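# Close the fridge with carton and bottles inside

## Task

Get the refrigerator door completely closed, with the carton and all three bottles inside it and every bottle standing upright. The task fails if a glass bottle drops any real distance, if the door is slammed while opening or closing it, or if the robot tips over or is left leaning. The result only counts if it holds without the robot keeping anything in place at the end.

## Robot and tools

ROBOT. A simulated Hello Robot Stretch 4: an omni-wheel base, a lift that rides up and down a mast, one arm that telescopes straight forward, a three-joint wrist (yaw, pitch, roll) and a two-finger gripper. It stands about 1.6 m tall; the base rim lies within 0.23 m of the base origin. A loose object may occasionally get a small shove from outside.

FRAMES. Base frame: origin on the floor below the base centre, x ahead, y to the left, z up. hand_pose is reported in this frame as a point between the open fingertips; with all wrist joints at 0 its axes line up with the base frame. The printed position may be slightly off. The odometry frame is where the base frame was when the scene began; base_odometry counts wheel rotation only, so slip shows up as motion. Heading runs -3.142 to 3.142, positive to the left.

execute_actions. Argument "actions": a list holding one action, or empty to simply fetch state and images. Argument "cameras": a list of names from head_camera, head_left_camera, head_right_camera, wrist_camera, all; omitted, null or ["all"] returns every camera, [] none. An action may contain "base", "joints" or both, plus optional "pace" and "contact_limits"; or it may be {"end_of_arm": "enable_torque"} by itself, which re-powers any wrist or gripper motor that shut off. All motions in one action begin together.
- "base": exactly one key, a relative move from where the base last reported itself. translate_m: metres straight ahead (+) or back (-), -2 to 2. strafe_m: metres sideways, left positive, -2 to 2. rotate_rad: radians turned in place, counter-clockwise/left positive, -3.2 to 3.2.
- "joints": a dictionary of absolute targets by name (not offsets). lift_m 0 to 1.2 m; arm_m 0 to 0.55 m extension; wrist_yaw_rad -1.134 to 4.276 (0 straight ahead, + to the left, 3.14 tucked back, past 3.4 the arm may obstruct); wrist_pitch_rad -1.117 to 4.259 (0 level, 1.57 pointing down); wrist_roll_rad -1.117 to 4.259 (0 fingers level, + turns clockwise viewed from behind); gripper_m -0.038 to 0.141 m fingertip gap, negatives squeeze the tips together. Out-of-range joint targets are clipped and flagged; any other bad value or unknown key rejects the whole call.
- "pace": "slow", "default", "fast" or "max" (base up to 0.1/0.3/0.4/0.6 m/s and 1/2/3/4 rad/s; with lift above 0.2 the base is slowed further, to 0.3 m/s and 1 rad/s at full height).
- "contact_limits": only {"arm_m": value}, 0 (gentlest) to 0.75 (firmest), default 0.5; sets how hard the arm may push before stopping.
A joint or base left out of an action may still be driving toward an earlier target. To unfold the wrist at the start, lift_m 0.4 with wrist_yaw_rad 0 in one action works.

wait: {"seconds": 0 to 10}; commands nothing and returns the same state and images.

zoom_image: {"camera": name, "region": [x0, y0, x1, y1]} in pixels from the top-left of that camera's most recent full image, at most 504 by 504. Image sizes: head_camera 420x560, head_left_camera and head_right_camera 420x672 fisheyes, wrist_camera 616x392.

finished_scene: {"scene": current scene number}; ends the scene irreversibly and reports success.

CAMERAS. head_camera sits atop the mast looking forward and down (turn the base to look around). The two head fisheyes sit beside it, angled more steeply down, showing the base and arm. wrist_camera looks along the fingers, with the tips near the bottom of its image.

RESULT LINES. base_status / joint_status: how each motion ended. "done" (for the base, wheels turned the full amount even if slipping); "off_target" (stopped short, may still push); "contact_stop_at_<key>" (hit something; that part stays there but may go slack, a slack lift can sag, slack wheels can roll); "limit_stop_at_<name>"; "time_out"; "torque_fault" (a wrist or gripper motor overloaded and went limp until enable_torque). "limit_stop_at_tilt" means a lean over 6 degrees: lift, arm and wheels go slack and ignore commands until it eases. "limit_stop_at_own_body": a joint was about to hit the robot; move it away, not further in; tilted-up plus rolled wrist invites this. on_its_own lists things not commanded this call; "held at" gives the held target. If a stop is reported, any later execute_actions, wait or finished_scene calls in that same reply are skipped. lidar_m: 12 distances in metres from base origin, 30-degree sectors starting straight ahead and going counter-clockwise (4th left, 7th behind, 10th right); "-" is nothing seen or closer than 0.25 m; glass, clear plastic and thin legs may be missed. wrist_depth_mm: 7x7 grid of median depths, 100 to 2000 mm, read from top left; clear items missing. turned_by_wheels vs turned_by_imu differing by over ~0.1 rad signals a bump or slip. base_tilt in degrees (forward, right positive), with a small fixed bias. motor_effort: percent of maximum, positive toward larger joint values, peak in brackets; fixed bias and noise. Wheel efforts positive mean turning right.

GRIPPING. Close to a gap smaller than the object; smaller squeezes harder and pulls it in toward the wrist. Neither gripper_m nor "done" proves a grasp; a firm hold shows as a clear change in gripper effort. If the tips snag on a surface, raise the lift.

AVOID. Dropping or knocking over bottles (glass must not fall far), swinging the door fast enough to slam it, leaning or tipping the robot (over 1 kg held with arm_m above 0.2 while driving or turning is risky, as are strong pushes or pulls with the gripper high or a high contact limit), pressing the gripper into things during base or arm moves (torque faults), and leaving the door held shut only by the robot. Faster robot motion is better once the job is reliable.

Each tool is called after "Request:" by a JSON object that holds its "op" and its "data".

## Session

Request:
{"op": "execute_actions", "data": {"actions": [], "cameras": ["head_camera","head_left_camera"]}}

Scene clock: 0.00 s.
base_odometry: x=+0.000 y=+0.000 heading=+0.000 (m, m, rad; odometry frame)
turned_by_wheels: +0.000 (rad since the last result)
turned_by_imu: +0.000 (rad since the last result)
base_tilt: forward=+0.4 right=-0.5 (deg)
lidar_m: 1.09 1.38 1.38 1.64 2.93 3.04 2.74 1.60 2.35 2.01 0.92 0.93
base_status: not commanded
joint_positions: lift_m=+0.291 arm_m=+0.002 wrist_yaw_rad=+3.133 wrist_pitch_rad=-0.007 wrist_roll_rad=-0.001 gripper_m=+0.057
joint_status: not commanded
motor_effort: lift_m=+18 arm_m=+0 wrist_yaw_rad=+1 wrist_pitch_rad=-7 wrist_roll_rad=+1 gripper_m=-3 wheel_0=+0 wheel_1=+0 wheel_2=+0 (%)
hand_pose: x=-0.1144 y=+0.0898 z=+0.4711 quat_wxyz=(+0.004, +0.003, -0.001, +1.000) (m; base frame)
wrist_depth_mm: - 136 - - - - - / - 116 140 - - - - / - 117 150 - - - - / 117 138 234 - - - - / 228 1808 - - - - - / 1464 1708 197 1618 197 1537 1499 / 232 1160 1118 135 1182 1060 1060
pictures: head_camera, head_left_camera
Images, in order (width x height): head_camera 420x560, head_left_camera 420x672.

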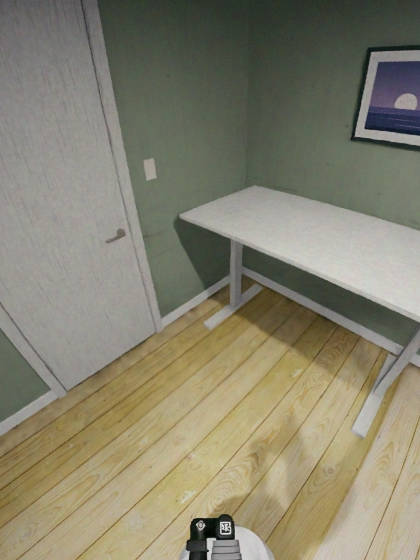

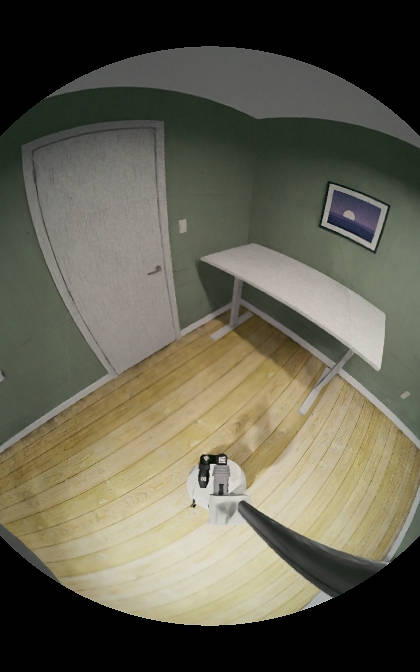

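Request:
{"op": "execute_actions", "data": {"actions": [{"base":{"rotate_rad":-2.4},"joints":{"lift_m":0.4,"wrist_yaw_rad":0,"gripper_m":0},"pace":"fast"}], "cameras": ["head_camera","wrist_camera"]}}

Scene clock: 4.10 s.
base_odometry: x=+0.000 y=+0.000 heading=-2.400 (m, m, rad; odometry frame)
turned_by_wheels: -2.400 (rad since the last result)
turned_by_imu: -2.372 (rad since the last result)
base_tilt: forward=+0.6 right=-0.4 (deg)
lidar_m: 1.61 2.44 1.84 0.94 0.99 1.30 1.37 1.45 1.91 3.03 3.14 1.76
base_status: done
joint_positions: lift_m=+0.400 arm_m=+0.002 wrist_yaw_rad=+0.000 wrist_pitch_rad=-0.007 wrist_roll_rad=-0.001 gripper_m=+0.000
joint_status: all done
motor_effort: lift_m=+19(23) arm_m=+0(0) wrist_yaw_rad=-2(1) wrist_pitch_rad=-7(7) wrist_roll_rad=+0(0) gripper_m=-6(6) wheel_0=+1(7) wheel_1=+0(8) wheel_2=+0(9) (%)
hand_pose: x=+0.4619 y=-0.0873 z=+0.5800 quat_wxyz=(+1.000, +0.000, -0.003, +0.000) (m; base frame)
wrist_depth_mm: - - - - 1430 1537 - / - - - - 1464 1499 - / - - - - 1499 1537 - / - - - - 1430 1618 - / - - - - 1464 1537 - / - 1983 1863 196 185 1618 1708 / 1397 1397 1281 131 1366 1182 1281
pictures: head_camera, wrist_camera
Images, in order (width x height): head_camera 420x560, wrist_camera 616x392.

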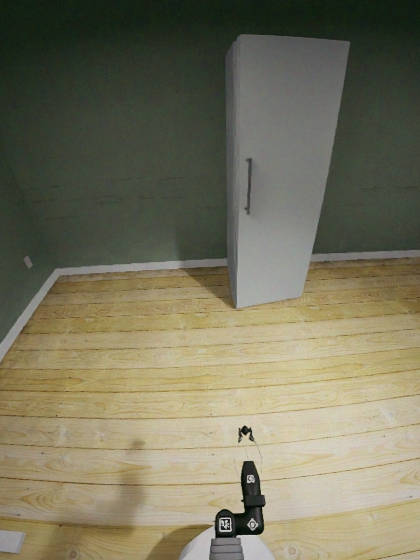

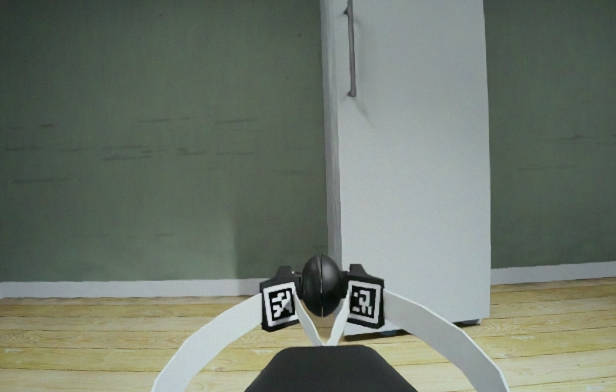

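Request:
{"op": "execute_actions", "data": {"actions": [{"base":{"rotate_rad":0.29},"joints":{"lift_m":0.3},"pace":"fast"}], "cameras": []}}

Request:
{"op": "execute_actions", "data": {"actions": [{"base":{"translate_m":1.72},"pace":"max"}], "cameras": []}}

Request:
{"op": "execute_actions", "data": {"actions": [{"base":{"rotate_rad":-1.6},"joints":{"wrist_roll_rad":1.57},"pace":"fast"}], "cameras": ["head_camera","wrist_camera"]}}

Scene clock: 9.43 s.
base_odometry: x=+0.000 y=+0.000 heading=-2.110 (m, m, rad; odometry frame)
turned_by_wheels: +0.290 (rad since the last result)
turned_by_imu: +0.286 (rad since the last result)
base_tilt: forward=+0.4 right=-0.4 (deg)
lidar_m: 2.35 2.04 0.92 0.94 1.10 1.38 1.36 1.64 2.85 3.03 2.73 1.63
base_status: done
joint_positions: lift_m=+0.300 arm_m=+0.002 wrist_yaw_rad=+0.000 wrist_pitch_rad=-0.007 wrist_roll_rad=-0.001 gripper_m=+0.000
joint_status: all done
motor_effort: lift_m=+15(18) arm_m=+0(1) wrist_yaw_rad=-1(2) wrist_pitch_rad=-7(7) wrist_roll_rad=+0(0) gripper_m=-5(6) wheel_0=+1(5) wheel_1=+1(9) wheel_2=+1(4) (%)
hand_pose: x=+0.4618 y=-0.0874 z=+0.4804 quat_wxyz=(+1.000, +0.000, -0.003, +0.000) (m; base frame)
wrist_depth_mm: 1983 - - - - 1281 1255 / 1983 - - - - 1308 1229 / 1983 - - - - 1255 1229 / - - - - - 1336 1281 / 1863 - - - - 1308 1308 / 1808 1708 1537 196 186 1366 1281 / 1182 1182 1078 131 1138 991 1078
pictures: none
No camera images: the call's "cameras" was empty. Leave "cameras" out to get every camera's image.

Scene clock: 14.00 s.
base_odometry: x=-0.883 y=-1.476 heading=-2.110 (m, m, rad; odometry frame)
turned_by_wheels: +0.000 (rad since the last result)
turned_by_imu: +0.003 (rad since the last result)
base_tilt: forward=+0.5 right=-0.4 (deg)
lidar_m: 0.70 0.80 1.28 1.29 1.52 1.48 3.05 3.57 0.66 0.63 0.75 0.70
base_status: done
joint_positions: lift_m=+0.300 arm_m=+0.002 wrist_yaw_rad=+0.000 wrist_pitch_rad=-0.007 wrist_roll_rad=-0.001 gripper_m=+0.000
joint_status: not commanded
motor_effort: lift_m=+15(16) arm_m=+0(0) wrist_yaw_rad=+0(1) wrist_pitch_rad=-7(7) wrist_roll_rad=+0(1) gripper_m=-6(6) wheel_0=+0(7) wheel_1=+0(4) wheel_2=+1(14) (%)
hand_pose: x=+0.4618 y=-0.0874 z=+0.4803 quat_wxyz=(+1.000, +0.000, -0.003, +0.000) (m; base frame)
wrist_depth_mm: 603 549 504 473 442 415 392 / 603 554 517 477 449 418 394 / 597 554 517 480 452 418 402 / 609 564 521 480 452 427 404 / 621 569 521 484 455 427 407 / 627 580 521 195 185 433 410 / 627 580 521 132 452 421 410
pictures: none
No camera images: the call's "cameras" was empty. Leave "cameras" out to get every camera's image.

Scene clock: 15.73 s.
base_odometry: x=-0.883 y=-1.476 heading=+2.573 (m, m, rad; odometry frame)
turned_by_wheels: -1.600 (rad since the last result)
turned_by_imu: -1.582 (rad since the last result)
base_tilt: forward=+0.5 right=-0.4 (deg)
lidar_m: 0.64 0.74 0.71 0.69 0.82 1.29 1.28 1.50 1.49 2.98 3.51 0.67
base_status: done
joint_positions: lift_m=+0.300 arm_m=+0.002 wrist_yaw_rad=+0.000 wrist_pitch_rad=-0.007 wrist_roll_rad=+1.569 gripper_m=+0.000
joint_status: all done
motor_effort: lift_m=+17(16) arm_m=+0(0) wrist_yaw_rad=+0(2) wrist_pitch_rad=-7(6) wrist_roll_rad=+1(4) gripper_m=-6(5) wheel_0=+0(6) wheel_1=-1(9) wheel_2=+0(10) (%)
hand_pose: x=+0.4618 y=-0.0875 z=+0.4803 quat_wxyz=(+0.708, +0.707, -0.002, +0.002) (m; base frame)
wrist_depth_mm: - - - - - 1025 715 / - - - - - 1060 723 / - - - - 1708 917 691 / 410 404 407 410 404 404 402 / 1008 820 1008 917 676 668 559 / 449 449 442 195 185 439 439 / 462 459 452 132 455 449 459
pictures: head_camera, wrist_camera
Images, in order (width x height): head_camera 420x560, wrist_camera 616x392.

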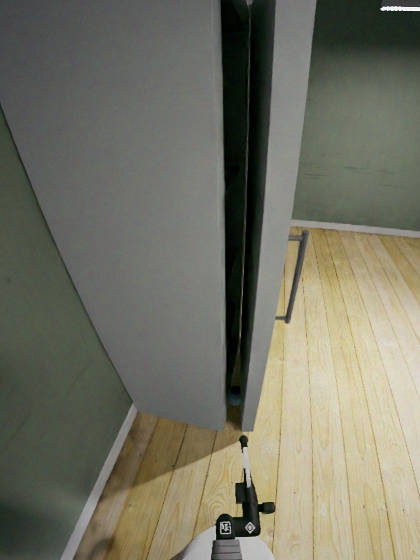

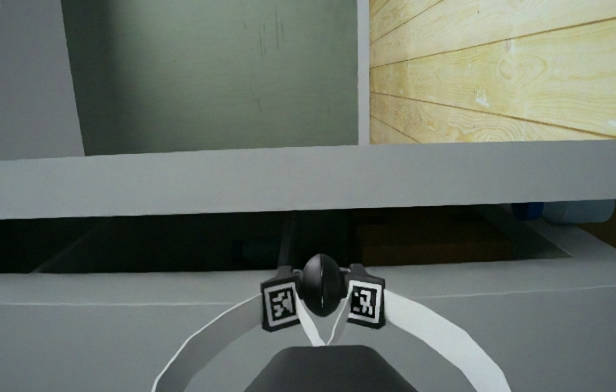

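Request:
{"op": "execute_actions", "data": {"actions": [{"base":{"strafe_m":0.015},"joints":{"arm_m":0.33},"contact_limits":{"arm_m":0.2}}], "cameras": []}}

Request:
{"op": "execute_actions", "data": {"actions": [{"base":{"strafe_m":-0.25},"pace":"slow"}], "cameras": []}}

Request:
{"op": "execute_actions", "data": {"actions": [{"base":{"strafe_m":-0.15},"joints":{"arm_m":0.55},"pace":"slow"}], "cameras": ["head_camera"]}}

Scene clock: 23.33 s.
base_odometry: x=-0.891 y=-1.489 heading=+2.573 (m, m, rad; odometry frame)
turned_by_wheels: +0.000 (rad since the last result)
turned_by_imu: +0.000 (rad since the last result)
base_tilt: forward=+0.4 right=-0.5 (deg)
lidar_m: 0.64 0.74 0.70 0.68 0.78 1.29 1.28 1.49 1.50 3.04 3.54 0.68
base_status: done
joint_positions: lift_m=+0.300 arm_m=+0.329 wrist_yaw_rad=+0.000 wrist_pitch_rad=-0.007 wrist_roll_rad=+1.570 gripper_m=+0.000
joint_status: all done
motor_effort: lift_m=+16(17) arm_m=+8(7) wrist_yaw_rad=+0(0) wrist_pitch_rad=-6(7) wrist_roll_rad=+2(3) gripper_m=-6(7) wheel_0=+0(4) wheel_1=-1(4) wheel_2=+0(2) (%)
contact_limits: arm_m 0.2
hand_pose: x=+0.7881 y=-0.0874 z=+0.4803 quat_wxyz=(+0.708, +0.707, -0.002, +0.002) (m; base frame)
wrist_depth_mm: - - - - - - - / - - - - - - - / - - - - - - - / - - - - - - - / - - - - 397 384 - / 609 707 597 196 185 353 355 / 597 723 233 132 370 364 373
pictures: none
No camera images: the call's "cameras" was empty. Leave "cameras" out to get every camera's image.

Scene clock: 26.97 s.
base_odometry: x=-0.756 y=-1.278 heading=+2.573 (m, m, rad; odometry frame)
turned_by_wheels: +0.000 (rad since the last result)
turned_by_imu: +0.000 (rad since the last result)
base_tilt: forward=+0.4 right=-0.4 (deg)
lidar_m: 0.74 0.69 0.94 0.93 1.07 1.33 1.35 1.39 1.30 2.81 3.24 0.71
base_status: done
joint_positions: lift_m=+0.300 arm_m=+0.329 wrist_yaw_rad=+0.000 wrist_pitch_rad=-0.007 wrist_roll_rad=+1.570 gripper_m=+0.000
joint_status: not commanded
motor_effort: lift_m=+17(17) arm_m=+7(7) wrist_yaw_rad=+0(12) wrist_pitch_rad=-7(6) wrist_roll_rad=+2(1) gripper_m=-6(4) wheel_0=+1(11) wheel_1=+0(5) wheel_2=+0(0) (%)
hand_pose: x=+0.7881 y=-0.0873 z=+0.4803 quat_wxyz=(+0.708, +0.707, -0.002, +0.003) (m; base frame)
wrist_depth_mm: 129 131 133 132 135 135 - / 153 156 158 159 160 161 161 / 189 194 196 199 202 202 203 / 250 255 259 264 266 271 273 / 373 375 379 351 394 410 424 / 647 640 535 195 186 640 634 / 654 647 654 132 647 564 559
pictures: none
No camera images: the call's "cameras" was empty. Leave "cameras" out to get every camera's image.

Scene clock: 30.43 s.
base_odometry: x=-0.676 y=-1.152 heading=+2.573 (m, m, rad; odometry frame)
turned_by_wheels: +0.000 (rad since the last result)
turned_by_imu: +0.000 (rad since the last result)
base_tilt: forward=+0.4 right=-0.3 (deg)
lidar_m: 1.11 0.76 1.04 1.09 1.24 1.37 1.37 1.22 1.20 2.67 3.08 1.10
base_status: done
joint_positions: lift_m=+0.300 arm_m=+0.549 wrist_yaw_rad=+0.000 wrist_pitch_rad=-0.007 wrist_roll_rad=+1.570 gripper_m=+0.000
joint_status: all done
motor_effort: lift_m=+16(17) arm_m=+8(12) wrist_yaw_rad=-1(17) wrist_pitch_rad=-6(6) wrist_roll_rad=+2(1) gripper_m=-4(5) wheel_0=+1(10) wheel_1=-1(5) wheel_2=+0(2) (%)
hand_pose: x=+1.0081 y=-0.0874 z=+0.4803 quat_wxyz=(+0.708, +0.707, -0.002, +0.002) (m; base frame)
wrist_depth_mm: 297 298 297 297 298 300 298 / 307 310 310 310 312 310 309 / 327 325 325 327 325 327 325 / 342 343 342 342 343 340 342 / 364 362 362 355 359 362 359 / 384 382 370 196 186 379 382 / 404 399 397 132 394 392 404
pictures: head_camera
Images, in order (width x height): head_camera 420x560.

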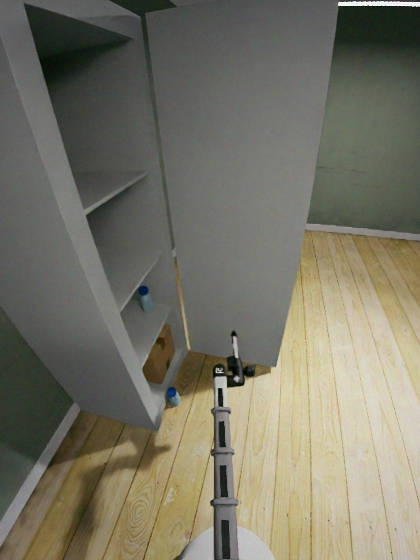

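Request:
{"op": "execute_actions", "data": {"actions": [{"base":{"strafe_m":-0.35},"joints":{"arm_m":0.0,"wrist_roll_rad":0,"gripper_m":0.11},"pace":"fast"}], "cameras": []}}

Request:
{"op": "execute_actions", "data": {"actions": [{"base":{"rotate_rad":1.33},"pace":"fast"}], "cameras": []}}

Request:
{"op": "execute_actions", "data": {"actions": [{"base":{"strafe_m":-0.54},"joints":{"arm_m":0.12,"lift_m":0.03,"wrist_pitch_rad":0.12},"pace":"fast"}], "cameras": ["head_camera","wrist_camera"]}}

Scene clock: 41.60 s.
base_odometry: x=-0.487 y=-0.857 heading=+2.573 (m, m, rad; odometry frame)
turned_by_wheels: +0.000 (rad since the last result)
turned_by_imu: -0.001 (rad since the last result)
base_tilt: forward=+0.4 right=-0.5 (deg)
lidar_m: 1.05 1.03 0.97 1.42 1.65 1.47 1.46 0.95 1.31 2.33 2.68 3.30
base_status: done
joint_positions: lift_m=+0.300 arm_m=+0.004 wrist_yaw_rad=+0.000 wrist_pitch_rad=-0.007 wrist_roll_rad=+0.001 gripper_m=+0.110
joint_status: all done
joint sent to its limit — the command would take arm_m past its lower limit, so that joint was sent only as far as its limit.
motor_effort: lift_m=+17(17) arm_m=-8(7) wrist_yaw_rad=+2(2) wrist_pitch_rad=-7(7) wrist_roll_rad=-1(6) gripper_m=-2(4) wheel_0=+1(10) wheel_1=-1(12) wheel_2=-1(0) (%)
hand_pose: x=+0.4630 y=-0.0875 z=+0.4803 quat_wxyz=(+1.000, +0.000, -0.003, +0.000) (m; base frame)
wrist_depth_mm: 976 931 842 - - - - / 976 931 854 - - - - / 991 946 878 - - - - / 991 946 878 - - - - / 1008 976 878 - - - - / 1008 960 200 1397 1308 1308 1430 / 960 976 891 138 1160 1060 1060
pictures: none
No camera images: the call's "cameras" was empty. Leave "cameras" out to get every camera's image.

Scene clock: 43.23 s.
base_odometry: x=-0.487 y=-0.857 heading=-2.380 (m, m, rad; odometry frame)
turned_by_wheels: +1.330 (rad since the last result)
turned_by_imu: +1.314 (rad since the last result)
base_tilt: forward=+0.4 right=-0.4 (deg)
lidar_m: 1.40 1.47 1.51 1.45 1.02 0.99 2.32 2.45 3.33 1.05 1.05 0.98
base_status: done
joint_positions: lift_m=+0.300 arm_m=+0.004 wrist_yaw_rad=+0.000 wrist_pitch_rad=-0.007 wrist_roll_rad=+0.001 gripper_m=+0.110
joint_status: not commanded
motor_effort: lift_m=+16(17) arm_m=-7(7) wrist_yaw_rad=+0(2) wrist_pitch_rad=-7(7) wrist_roll_rad=-1(1) gripper_m=-2(1) wheel_0=-1(8) wheel_1=+1(8) wheel_2=-1(8) (%)
hand_pose: x=+0.4631 y=-0.0874 z=+0.4803 quat_wxyz=(+1.000, +0.000, -0.003, +0.000) (m; base frame)
wrist_depth_mm: 1229 1182 1205 1182 1182 854 603 / 1229 1182 1182 1229 1182 854 615 / 1205 1205 1160 1205 1182 866 621 / 1205 1182 1205 1205 1205 891 627 / 1229 1229 1229 1229 1205 842 627 / 1205 1229 199 1229 1205 715 640 / 1182 1138 1205 138 1182 904 634
pictures: none
No camera images: the call's "cameras" was empty. Leave "cameras" out to get every camera's image.

Scene clock: 45.80 s.
base_odometry: x=-0.860 y=-0.466 heading=-2.380 (m, m, rad; odometry frame)
turned_by_wheels: +0.000 (rad since the last result)
turned_by_imu: +0.000 (rad since the last result)
base_tilt: forward=+0.5 right=-0.4 (deg)
lidar_m: 0.81 1.46 2.02 2.00 1.39 1.75 2.33 2.46 2.88 2.76 0.52 0.71
base_status: done
joint_positions: lift_m=+0.030 arm_m=+0.119 wrist_yaw_rad=+0.000 wrist_pitch_rad=+0.122 wrist_roll_rad=+0.001 gripper_m=+0.110
joint_status: all done
motor_effort: lift_m=+15(18) arm_m=+7(7) wrist_yaw_rad=-1(2) wrist_pitch_rad=-6(4) wrist_roll_rad=-2(1) gripper_m=-1(0) wheel_0=+0(9) wheel_1=+1(9) wheel_2=-1(4) (%)
hand_pose: x=+0.5760 y=-0.0874 z=+0.1733 quat_wxyz=(+0.998, +0.000, +0.061, +0.000) (m; base frame)
wrist_depth_mm: 1042 1025 480 904 525 517 521 / 1078 1042 488 904 530 530 525 / 1098 1098 504 960 549 544 539 / 1098 1098 517 741 554 554 549 / 904 866 530 530 521 521 521 / 580 569 199 530 462 477 517 / 445 430 442 138 433 410 404
pictures: head_camera, wrist_camera
Images, in order (width x height): head_camera 420x560, wrist_camera 616x392.

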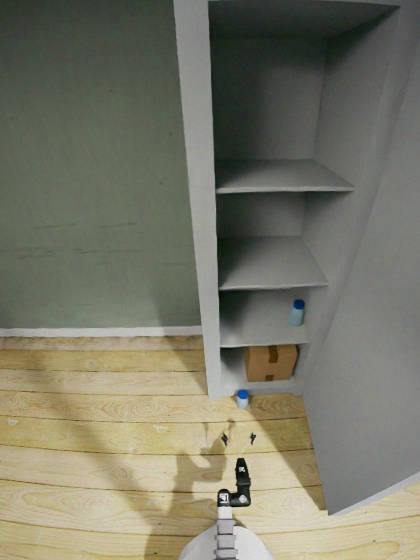

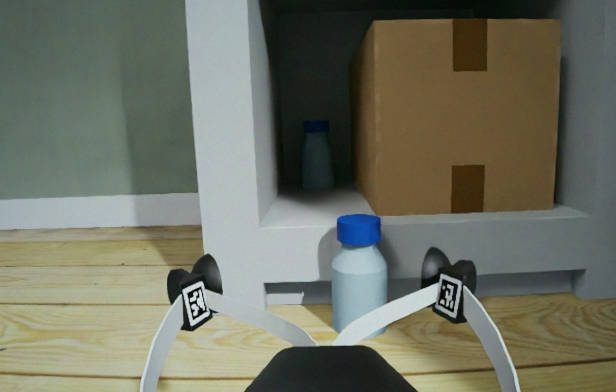

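Request:
{"op": "execute_actions", "data": {"actions": [{"base":{"strafe_m":-0.05},"joints":{"arm_m":0.35,"lift_m":0.0,"wrist_pitch_rad":0.38}}], "cameras": ["wrist_camera"]}}

Scene clock: 49.73 s.
base_odometry: x=-0.894 y=-0.430 heading=-2.380 (m, m, rad; odometry frame)
turned_by_wheels: +0.000 (rad since the last result)
turned_by_imu: -0.001 (rad since the last result)
base_tilt: forward=+0.5 right=-0.4 (deg)
lidar_m: 0.80 1.49 2.04 2.05 1.43 1.81 2.34 2.45 2.83 2.70 0.49 0.65
base_status: done
joint_positions: lift_m=+0.000 arm_m=+0.349 wrist_yaw_rad=+0.000 wrist_pitch_rad=+0.382 wrist_roll_rad=+0.001 gripper_m=+0.110
joint_status: all done
motor_effort: lift_m=+15(16) arm_m=+7(6) wrist_yaw_rad=-1(1) wrist_pitch_rad=-6(4) wrist_roll_rad=-1(1) gripper_m=-2(1) wheel_0=-1(8) wheel_1=+0(8) wheel_2=+0(2) (%)
hand_pose: x=+0.7873 y=-0.0874 z=+0.0710 quat_wxyz=(+0.982, +0.000, +0.190, +0.000) (m; base frame)
wrist_depth_mm: 243 271 535 530 283 282 282 / 256 271 449 500 298 297 296 / 272 276 281 220 281 279 277 / 462 291 291 230 289 289 290 / 368 315 345 234 338 343 336 / 309 307 200 247 256 272 287 / 259 255 258 138 256 246 243
pictures: wrist_camera
Images, in order (width x height): wrist_camera 616x392.

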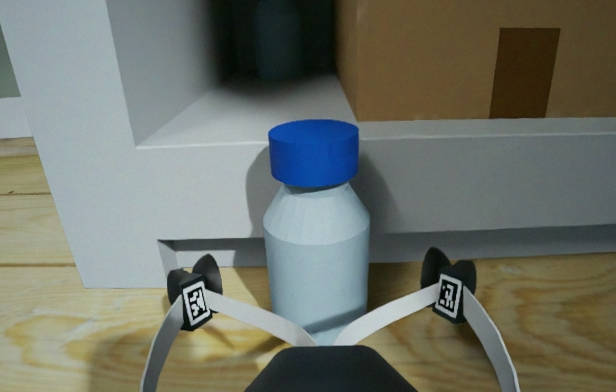

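Request:
{"op": "execute_actions", "data": {"actions": [{"joints":{"arm_m":0.422,"wrist_pitch_rad":0.47},"contact_limits":{"arm_m":0.2}}], "cameras": ["wrist_camera"]}}

Request:
{"op": "execute_actions", "data": {"actions": [{"joints":{"gripper_m":0.03}}], "cameras": []}}

Request:
{"op": "execute_actions", "data": {"actions": [{"base":{"strafe_m":0.052},"joints":{"lift_m":0.14}}], "cameras": ["wrist_camera"]}}

Scene clock: 54.27 s.
base_odometry: x=-0.894 y=-0.430 heading=-2.380 (m, m, rad; odometry frame)
turned_by_wheels: +0.000 (rad since the last result)
turned_by_imu: +0.000 (rad since the last result)
base_tilt: forward=+0.4 right=-0.4 (deg)
lidar_m: 0.82 1.48 2.01 2.05 1.44 1.80 2.32 2.46 2.80 2.72 0.48 0.63
base_status: not commanded
joint_positions: lift_m=+0.000 arm_m=+0.421 wrist_yaw_rad=+0.000 wrist_pitch_rad=+0.472 wrist_roll_rad=+0.001 gripper_m=+0.110
joint_status: all done
motor_effort: lift_m=+15(15) arm_m=+7(7) wrist_yaw_rad=-1(1) wrist_pitch_rad=-5(6) wrist_roll_rad=-1(2) gripper_m=-3(1) wheel_0=-1(1) wheel_1=+0(0) wheel_2=-1(1) (%)
contact_limits: arm_m 0.2
hand_pose: x=+0.8486 y=-0.0874 z=+0.0474 quat_wxyz=(+0.972, +0.000, +0.234, +0.000) (m; base frame)
wrist_depth_mm: 187 272 452 455 218 215 215 / 191 253 303 287 230 227 225 / 204 208 207 146 202 204 204 / 218 219 219 148 215 218 218 / 240 239 230 160 216 233 277 / 260 258 195 164 186 242 252 / 233 228 231 138 223 220 219
pictures: wrist_camera
Images, in order (width x height): wrist_camera 616x392.

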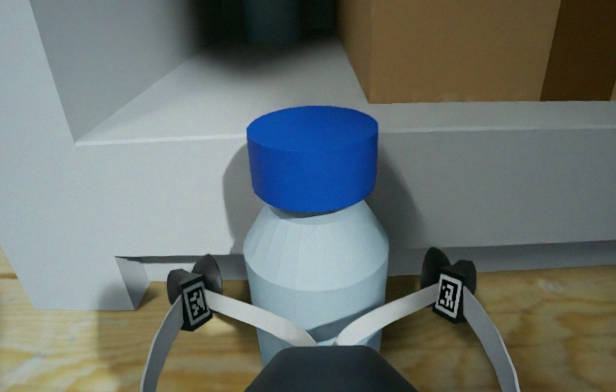

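Scene clock: 55.90 s.
base_odometry: x=-0.894 y=-0.430 heading=-2.380 (m, m, rad; odometry frame)
turned_by_wheels: +0.000 (rad since the last result)
turned_by_imu: +0.000 (rad since the last result)
base_tilt: forward=+0.5 right=-0.4 (deg)
lidar_m: 0.85 1.48 2.01 2.06 1.44 1.81 2.34 2.46 2.81 2.71 0.47 0.64
base_status: not commanded
joint_positions: lift_m=+0.000 arm_m=+0.421 wrist_yaw_rad=+0.000 wrist_pitch_rad=+0.475 wrist_roll_rad=+0.001 gripper_m=+0.030
joint_status: all done
motor_effort: lift_m=+16(16) arm_m=+7(8) wrist_yaw_rad=-1(1) wrist_pitch_rad=-16(16) wrist_roll_rad=-1(2) gripper_m=-16(13) wheel_0=-1(1) wheel_1=+0(0) wheel_2=+0(1) (%)
hand_pose: x=+0.8481 y=-0.0874 z=+0.0463 quat_wxyz=(+0.972, +0.000, +0.235, +0.000) (m; base frame)
wrist_depth_mm: 187 272 445 452 218 215 214 / 193 253 282 273 228 226 225 / 202 207 206 133 198 200 201 / 220 220 220 131 215 219 219 / 241 246 235 146 166 278 276 / 256 260 186 148 168 241 249 / 229 225 226 139 218 210 215
pictures: none
No camera images: the call's "cameras" was empty. Leave "cameras" out to get every camera's image.

Scene clock: 57.57 s.
base_odometry: x=-0.859 y=-0.468 heading=-2.380 (m, m, rad; odometry frame)
turned_by_wheels: +0.000 (rad since the last result)
turned_by_imu: +0.000 (rad since the last result)
base_tilt: forward=+0.4 right=-0.4 (deg)
lidar_m: 0.86 1.47 2.01 2.00 1.42 1.76 2.34 2.44 2.87 2.76 0.52 0.72
base_status: done
joint_positions: lift_m=+0.140 arm_m=+0.421 wrist_yaw_rad=+0.000 wrist_pitch_rad=+0.476 wrist_roll_rad=+0.001 gripper_m=+0.030
joint_status: all done
motor_effort: lift_m=+22(23) arm_m=+7(8) wrist_yaw_rad=+0(1) wrist_pitch_rad=-17(17) wrist_roll_rad=+0(1) gripper_m=-15(16) wheel_0=+1(6) wheel_1=+0(8) wheel_2=-1(1) (%)
hand_pose: x=+0.8481 y=-0.0874 z=+0.1857 quat_wxyz=(+0.972, +0.000, +0.236, +0.000) (m; base frame)
wrist_depth_mm: 174 176 324 569 389 217 215 / 187 190 320 500 397 231 229 / 202 202 279 132 282 248 249 / 634 219 276 132 287 271 270 / 530 240 246 147 165 296 294 / 459 265 184 148 169 268 272 / 389 298 294 140 289 290 298
pictures: wrist_camera
Images, in order (width x height): wrist_camera 616x392.

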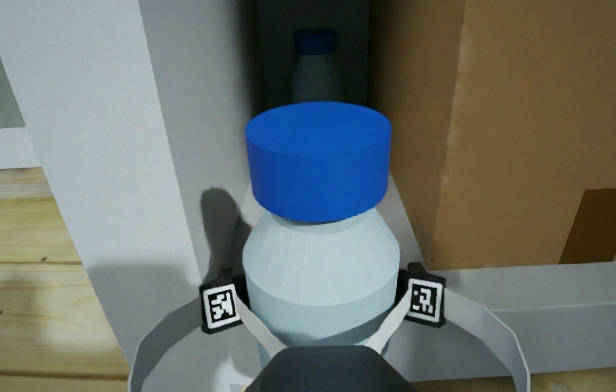

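Request:
{"op": "execute_actions", "data": {"actions": [{"joints":{"arm_m":0.55},"contact_limits":{"arm_m":0.2}}], "cameras": []}}

Request:
{"op": "execute_actions", "data": {"actions": [{"joints":{"lift_m":0.115},"pace":"slow"}], "cameras": ["wrist_camera"]}}

Scene clock: 61.10 s.
base_odometry: x=-0.859 y=-0.468 heading=-2.380 (m, m, rad; odometry frame)
turned_by_wheels: +0.000 (rad since the last result)
turned_by_imu: +0.000 (rad since the last result)
base_tilt: forward=+0.4 right=-0.4 (deg)
lidar_m: 0.86 1.47 2.00 2.00 1.43 1.76 2.34 2.43 2.87 2.78 0.52 0.72
base_status: not commanded
joint_positions: lift_m=+0.140 arm_m=+0.549 wrist_yaw_rad=+0.000 wrist_pitch_rad=+0.476 wrist_roll_rad=+0.001 gripper_m=+0.030
joint_status: all done
motor_effort: lift_m=+22(22) arm_m=+7(6) wrist_yaw_rad=+0(0) wrist_pitch_rad=-17(17) wrist_roll_rad=+0(1) gripper_m=-16(17) wheel_0=+1(1) wheel_1=+0(0) wheel_2=-1(1) (%)
contact_limits: arm_m 0.2
hand_pose: x=+0.9761 y=-0.0874 z=+0.1857 quat_wxyz=(+0.972, +0.000, +0.236, +0.000) (m; base frame)
wrist_depth_mm: 112 162 322 452 394 187 - / 112 162 322 375 399 190 140 / 112 162 279 133 281 193 143 / 112 161 276 131 286 196 144 / 113 158 242 147 166 198 145 / 111 155 185 149 168 171 150 / 110 142 237 140 233 198 -
pictures: none
No camera images: the call's "cameras" was empty. Leave "cameras" out to get every camera's image.

Scene clock: 62.10 s.
base_odometry: x=-0.859 y=-0.468 heading=-2.380 (m, m, rad; odometry frame)
turned_by_wheels: +0.000 (rad since the last result)
turned_by_imu: +0.000 (rad since the last result)
base_tilt: forward=+0.5 right=-0.4 (deg)
lidar_m: 0.85 1.45 2.05 2.01 1.42 1.73 2.34 2.45 2.88 2.75 0.53 0.71
base_status: not commanded
joint_positions: lift_m=+0.115 arm_m=+0.549 wrist_yaw_rad=+0.000 wrist_pitch_rad=+0.467 wrist_roll_rad=+0.000 gripper_m=+0.030
joint_status: all done
motor_effort: lift_m=+12(21) arm_m=+7(7) wrist_yaw_rad=+2(1) wrist_pitch_rad=+8(17) wrist_roll_rad=+0(0) gripper_m=-15(15) wheel_0=+1(1) wheel_1=+0(0) wheel_2=-1(1) (%)
hand_pose: x=+0.9772 y=-0.0875 z=+0.1638 quat_wxyz=(+0.973, +0.000, +0.231, +0.000) (m; base frame)
wrist_depth_mm: 112 163 325 455 389 186 - / 112 163 322 364 397 190 140 / 112 162 279 128 279 193 142 / 111 161 278 135 285 196 144 / 111 159 242 147 166 197 145 / 112 157 185 151 175 171 149 / 110 139 219 139 213 198 -
pictures: wrist_camera
Images, in order (width x height): wrist_camera 616x392.

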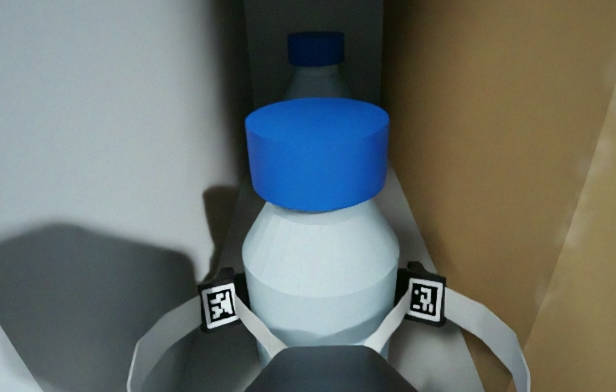

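Request:
{"op": "execute_actions", "data": {"actions": [{"joints":{"gripper_m":0.09,"lift_m":0.122}}], "cameras": []}}

Request:
{"op": "execute_actions", "data": {"actions": [{"base":{"translate_m":-0.08},"joints":{"arm_m":0.0,"lift_m":0.2}}], "cameras": ["head_camera"]}}

Request:
{"op": "execute_actions", "data": {"actions": [{"base":{"rotate_rad":-1.57},"joints":{"gripper_m":-0.01},"pace":"fast"}], "cameras": []}}

Request:
{"op": "execute_actions", "data": {"actions": [{"base":{"translate_m":0.9},"joints":{"wrist_pitch_rad":0},"pace":"max"}], "cameras": []}}

Request:
{"op": "execute_actions", "data": {"actions": [{"base":{"rotate_rad":2.3},"pace":"fast"}], "cameras": ["head_camera"]}}

Request:
{"op": "execute_actions", "data": {"actions": [{"base":{"translate_m":0.6},"pace":"slow"}], "cameras": ["head_camera"]}}

Request:
{"op": "wait", "data": {"seconds": 2}}

Scene clock: 70.43 s.
base_odometry: x=-0.859 y=-0.468 heading=-2.380 (m, m, rad; odometry frame)
turned_by_wheels: +0.000 (rad since the last result)
turned_by_imu: +0.000 (rad since the last result)
base_tilt: forward=+0.4 right=-0.5 (deg)
lidar_m: 0.86 1.49 2.01 2.00 1.39 1.75 2.34 2.45 2.88 2.75 0.53 0.71
base_status: not commanded
joint_positions: lift_m=+0.122 arm_m=+0.549 wrist_yaw_rad=+0.000 wrist_pitch_rad=+0.471 wrist_roll_rad=+0.000 gripper_m=+0.090
joint_status: all done
motor_effort: lift_m=+19(21) arm_m=+7(7) wrist_yaw_rad=+1(1) wrist_pitch_rad=-4(8) wrist_roll_rad=-1(0) gripper_m=-2(11) wheel_0=+1(1) wheel_1=+0(0) wheel_2=-2(1) (%)
hand_pose: x=+0.9766 y=-0.0875 z=+0.1690 quat_wxyz=(+0.972, +0.000, +0.234, +0.000) (m; base frame)
wrist_depth_mm: 112 163 327 452 389 185 - / 112 163 324 370 394 189 140 / 112 163 279 139 282 193 142 / 112 161 314 147 315 195 144 / 111 159 244 156 214 198 145 / 112 156 193 164 189 182 148 / 110 141 222 137 216 170 -
pictures: none
No camera images: the call's "cameras" was empty. Leave "cameras" out to get every camera's image.

Scene clock: 73.10 s.
base_odometry: x=-0.801 y=-0.412 heading=-2.380 (m, m, rad; odometry frame)
turned_by_wheels: +0.000 (rad since the last result)
turned_by_imu: +0.000 (rad since the last result)
base_tilt: forward=+0.4 right=-0.4 (deg)
lidar_m: 0.93 1.57 2.07 2.00 1.36 1.76 2.25 2.35 2.87 2.76 0.58 0.68
base_status: done
joint_positions: lift_m=+0.200 arm_m=+0.004 wrist_yaw_rad=+0.000 wrist_pitch_rad=+0.472 wrist_roll_rad=+0.000 gripper_m=+0.090
joint_status: all done
joint sent to its limit — the command would take arm_m past its lower limit, so that joint was sent only as far as its limit.
motor_effort: lift_m=+20(25) arm_m=-7(8) wrist_yaw_rad=-1(2) wrist_pitch_rad=-6(7) wrist_roll_rad=+0(2) gripper_m=-2(1) wheel_0=+1(5) wheel_1=+0(3) wheel_2=-1(6) (%)
hand_pose: x=+0.4315 y=-0.0874 z=+0.2468 quat_wxyz=(+0.972, +0.000, +0.234, +0.000) (m; base frame)
wrist_depth_mm: 1182 1182 654 1008 683 683 627 / 1255 1281 1205 931 732 732 661 / 1182 1160 1042 759 768 759 640 / 854 831 798 778 788 778 691 / 654 661 661 640 640 621 615 / 559 544 196 535 492 504 508 / 469 462 466 135 462 439 442
pictures: head_camera
Images, in order (width x height): head_camera 420x560.

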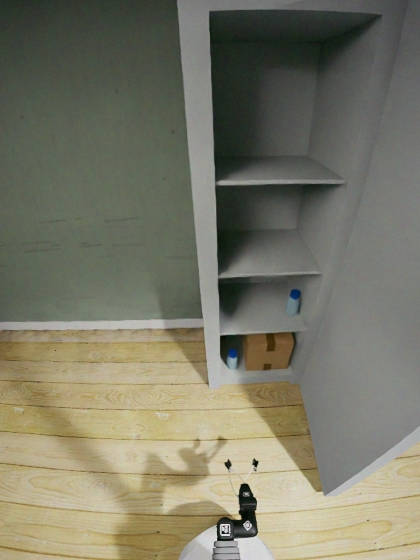

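Scene clock: 74.87 s.
base_odometry: x=-0.801 y=-0.412 heading=+2.333 (m, m, rad; odometry frame)
turned_by_wheels: -1.570 (rad since the last result)
turned_by_imu: -1.552 (rad since the last result)
base_tilt: forward=+0.4 right=-0.6 (deg)
lidar_m: 2.76 0.57 0.73 0.94 1.58 2.09 2.01 1.35 1.73 2.24 2.36 2.88
base_status: done
joint_positions: lift_m=+0.200 arm_m=+0.004 wrist_yaw_rad=+0.000 wrist_pitch_rad=+0.472 wrist_roll_rad=+0.000 gripper_m=-0.010
joint_status: all done
motor_effort: lift_m=+20(21) arm_m=-7(7) wrist_yaw_rad=+0(1) wrist_pitch_rad=-6(7) wrist_roll_rad=-2(0) gripper_m=-8(11) wheel_0=+1(7) wheel_1=+0(8) wheel_2=-2(7) (%)
hand_pose: x=+0.4315 y=-0.0874 z=+0.2468 quat_wxyz=(+0.972, +0.000, +0.234, +0.000) (m; base frame)
wrist_depth_mm: - - - - - - - / 1921 1863 1708 1661 1576 1499 1618 / 1182 1138 1098 1060 1042 1025 1025 / 854 842 842 809 788 778 788 / 668 661 654 647 647 621 615 / 549 549 525 195 186 521 512 / 469 466 445 147 462 430 442
pictures: none
No camera images: the call's "cameras" was empty. Leave "cameras" out to get every camera's image.

Scene clock: 77.93 s.
base_odometry: x=-1.422 y=+0.239 heading=+2.333 (m, m, rad; odometry frame)
turned_by_wheels: +0.000 (rad since the last result)
turned_by_imu: +0.001 (rad since the last result)
base_tilt: forward=+0.4 right=-0.5 (deg)
lidar_m: 1.86 1.95 1.57 1.40 0.43 0.45 2.92 2.27 2.36 2.22 2.31 1.95
base_status: done
joint_positions: lift_m=+0.200 arm_m=+0.004 wrist_yaw_rad=+0.000 wrist_pitch_rad=+0.003 wrist_roll_rad=+0.000 gripper_m=-0.010
joint_status: all done
motor_effort: lift_m=+20(20) arm_m=-7(7) wrist_yaw_rad=-1(1) wrist_pitch_rad=-8(13) wrist_roll_rad=-1(0) gripper_m=-8(9) wheel_0=-1(7) wheel_1=-2(7) wheel_2=-2(13) (%)
hand_pose: x=+0.4630 y=-0.0874 z=+0.3772 quat_wxyz=(+1.000, +0.000, +0.001, +0.000) (m; base frame)
wrist_depth_mm: 1708 1661 1618 1576 1661 1618 1576 / 1661 1661 1708 1661 1618 1576 1576 / 1661 1708 1661 1708 1661 1618 1661 / 1708 1708 1661 1708 1708 1661 1661 / 1708 1708 1708 1618 1618 1708 1618 / 1336 1336 1182 195 186 1182 1160 / 917 931 842 147 904 809 866
pictures: none
No camera images: the call's "cameras" was empty. Leave "cameras" out to get every camera's image.

Scene clock: 79.97 s.
base_odometry: x=-1.422 y=+0.239 heading=-1.650 (m, m, rad; odometry frame)
turned_by_wheels: +2.300 (rad since the last result)
turned_by_imu: +2.273 (rad since the last result)
base_tilt: forward=+0.4 right=-0.4 (deg)
lidar_m: 0.43 2.76 2.18 2.41 2.28 2.23 2.28 1.86 1.86 1.82 1.50 0.76
base_status: done
joint_positions: lift_m=+0.200 arm_m=+0.004 wrist_yaw_rad=+0.000 wrist_pitch_rad=+0.003 wrist_roll_rad=+0.000 gripper_m=-0.010
joint_status: not commanded
motor_effort: lift_m=+20(20) arm_m=-7(7) wrist_yaw_rad=-1(0) wrist_pitch_rad=-8(8) wrist_roll_rad=+0(1) gripper_m=-9(9) wheel_0=+1(6) wheel_1=+0(5) wheel_2=+2(10) (%)
hand_pose: x=+0.4630 y=-0.0873 z=+0.3773 quat_wxyz=(+1.000, +0.000, +0.001, +0.000) (m; base frame)
wrist_depth_mm: 225 247 294 359 459 759 1042 / 228 247 294 364 462 759 1060 / 229 250 297 362 462 750 1078 / 245 251 298 364 466 768 1078 / 240 252 298 343 469 759 1078 / 258 251 277 195 186 768 1078 / 866 245 298 147 492 597 854
pictures: head_camera
Images, in order (width x height): head_camera 420x560.

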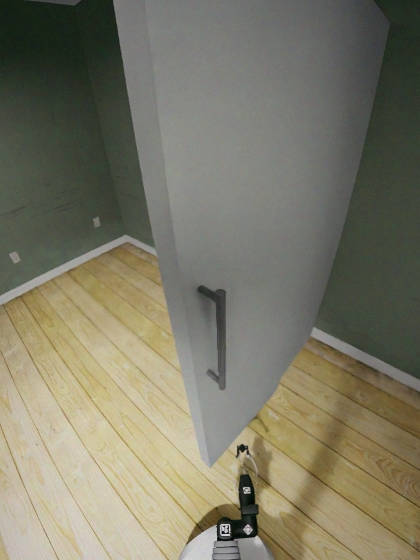

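Scene clock: 87.27 s.
base_odometry: x=-1.470 y=-0.360 heading=-1.650 (m, m, rad; odometry frame)
turned_by_wheels: +0.000 (rad since the last result)
turned_by_imu: +0.000 (rad since the last result)
base_tilt: forward=+0.4 right=-0.4 (deg)
lidar_m: 0.49 1.95 2.40 2.05 2.71 2.70 2.72 2.28 2.27 1.26 0.41 0.41
base_status: done
joint_positions: lift_m=+0.200 arm_m=+0.003 wrist_yaw_rad=+0.000 wrist_pitch_rad=+0.002 wrist_roll_rad=+0.000 gripper_m=-0.010
joint_status: not commanded
motor_effort: lift_m=+20(20) arm_m=-4(7) wrist_yaw_rad=+0(22) wrist_pitch_rad=-7(8) wrist_roll_rad=+0(1) gripper_m=-8(9) wheel_0=+1(6) wheel_1=+1(3) wheel_2=+0(8) (%)
hand_pose: x=+0.4626 y=-0.0875 z=+0.3774 quat_wxyz=(+1.000, +0.000, +0.001, +0.000) (m; base frame)
wrist_depth_mm: - 452 327 259 214 182 - / - 459 332 263 216 184 166 / - 462 340 265 220 186 167 / - - 343 270 221 187 169 / - 1863 347 263 223 189 170 / 1336 1098 338 195 186 187 172 / 931 917 327 147 221 179 -
pictures: head_camera
Images, in order (width x height): head_camera 420x560.

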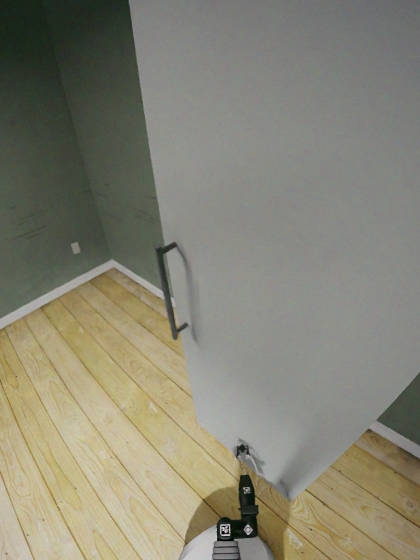

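Scene clock: 89.27 s.
base_odometry: x=-1.470 y=-0.360 heading=-1.650 (m, m, rad; odometry frame)
turned_by_wheels: +0.000 (rad since the last result)
turned_by_imu: +0.000 (rad since the last result)
base_tilt: forward=+0.4 right=-0.5 (deg)
lidar_m: 0.45 1.93 2.36 2.04 2.72 2.70 2.75 2.25 2.26 1.29 0.41 0.41
base_status: done
joint_positions: lift_m=+0.200 arm_m=+0.003 wrist_yaw_rad=+0.000 wrist_pitch_rad=+0.002 wrist_roll_rad=+0.000 gripper_m=-0.010
joint_status: not commanded
motor_effort: lift_m=+20(20) arm_m=-4(7) wrist_yaw_rad=+0(22) wrist_pitch_rad=-7(8) wrist_roll_rad=-1(1) gripper_m=-10(9) wheel_0=+1(6) wheel_1=+1(3) wheel_2=+0(8) (%)
hand_pose: x=+0.4626 y=-0.0875 z=+0.3774 quat_wxyz=(+1.000, +0.000, +0.001, +0.000) (m; base frame)
wrist_depth_mm: - 449 325 259 213 181 - / - 459 332 260 217 183 166 / - 466 338 264 220 186 168 / - - 340 267 222 188 169 / - 1808 349 265 224 190 171 / 1308 1118 336 195 187 186 172 / 946 917 327 148 221 179 -
wait: 2.00 s; at rest by 0.27 s
pictures: head_camera, head_left_camera, head_right_camera, wrist_camera
Images, in order (width x height): head_camera 420x560, head_left_camera 420x672, head_right_camera 420x672, wrist_camera 616x392.

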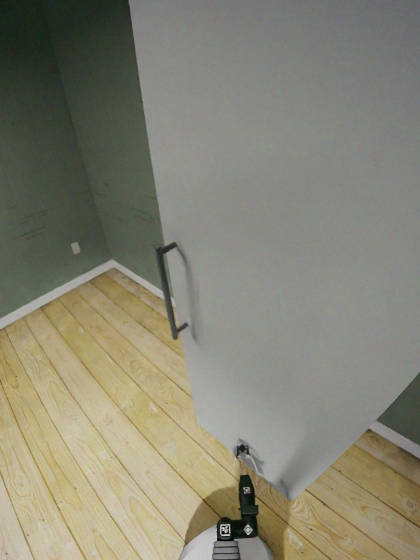

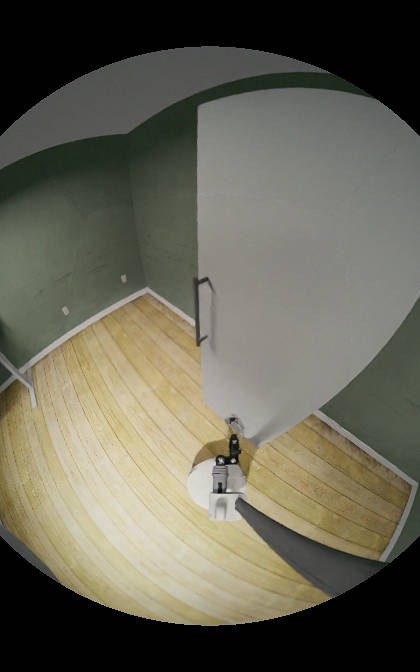

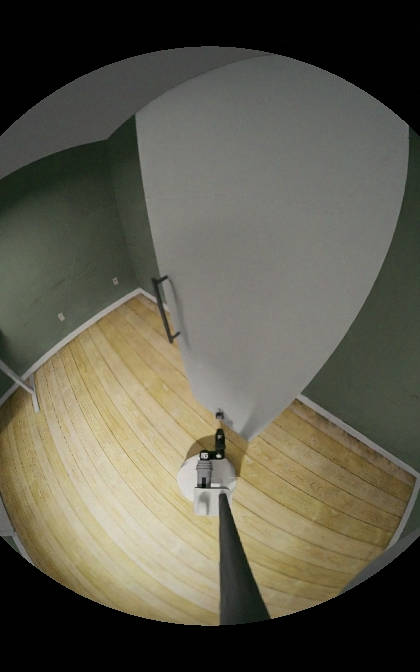

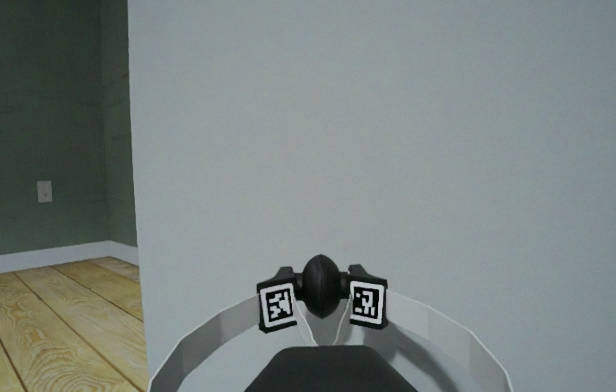

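Request:
{"op": "finished_scene", "data": {"scene": 2}}

The scene is finished: the task was done.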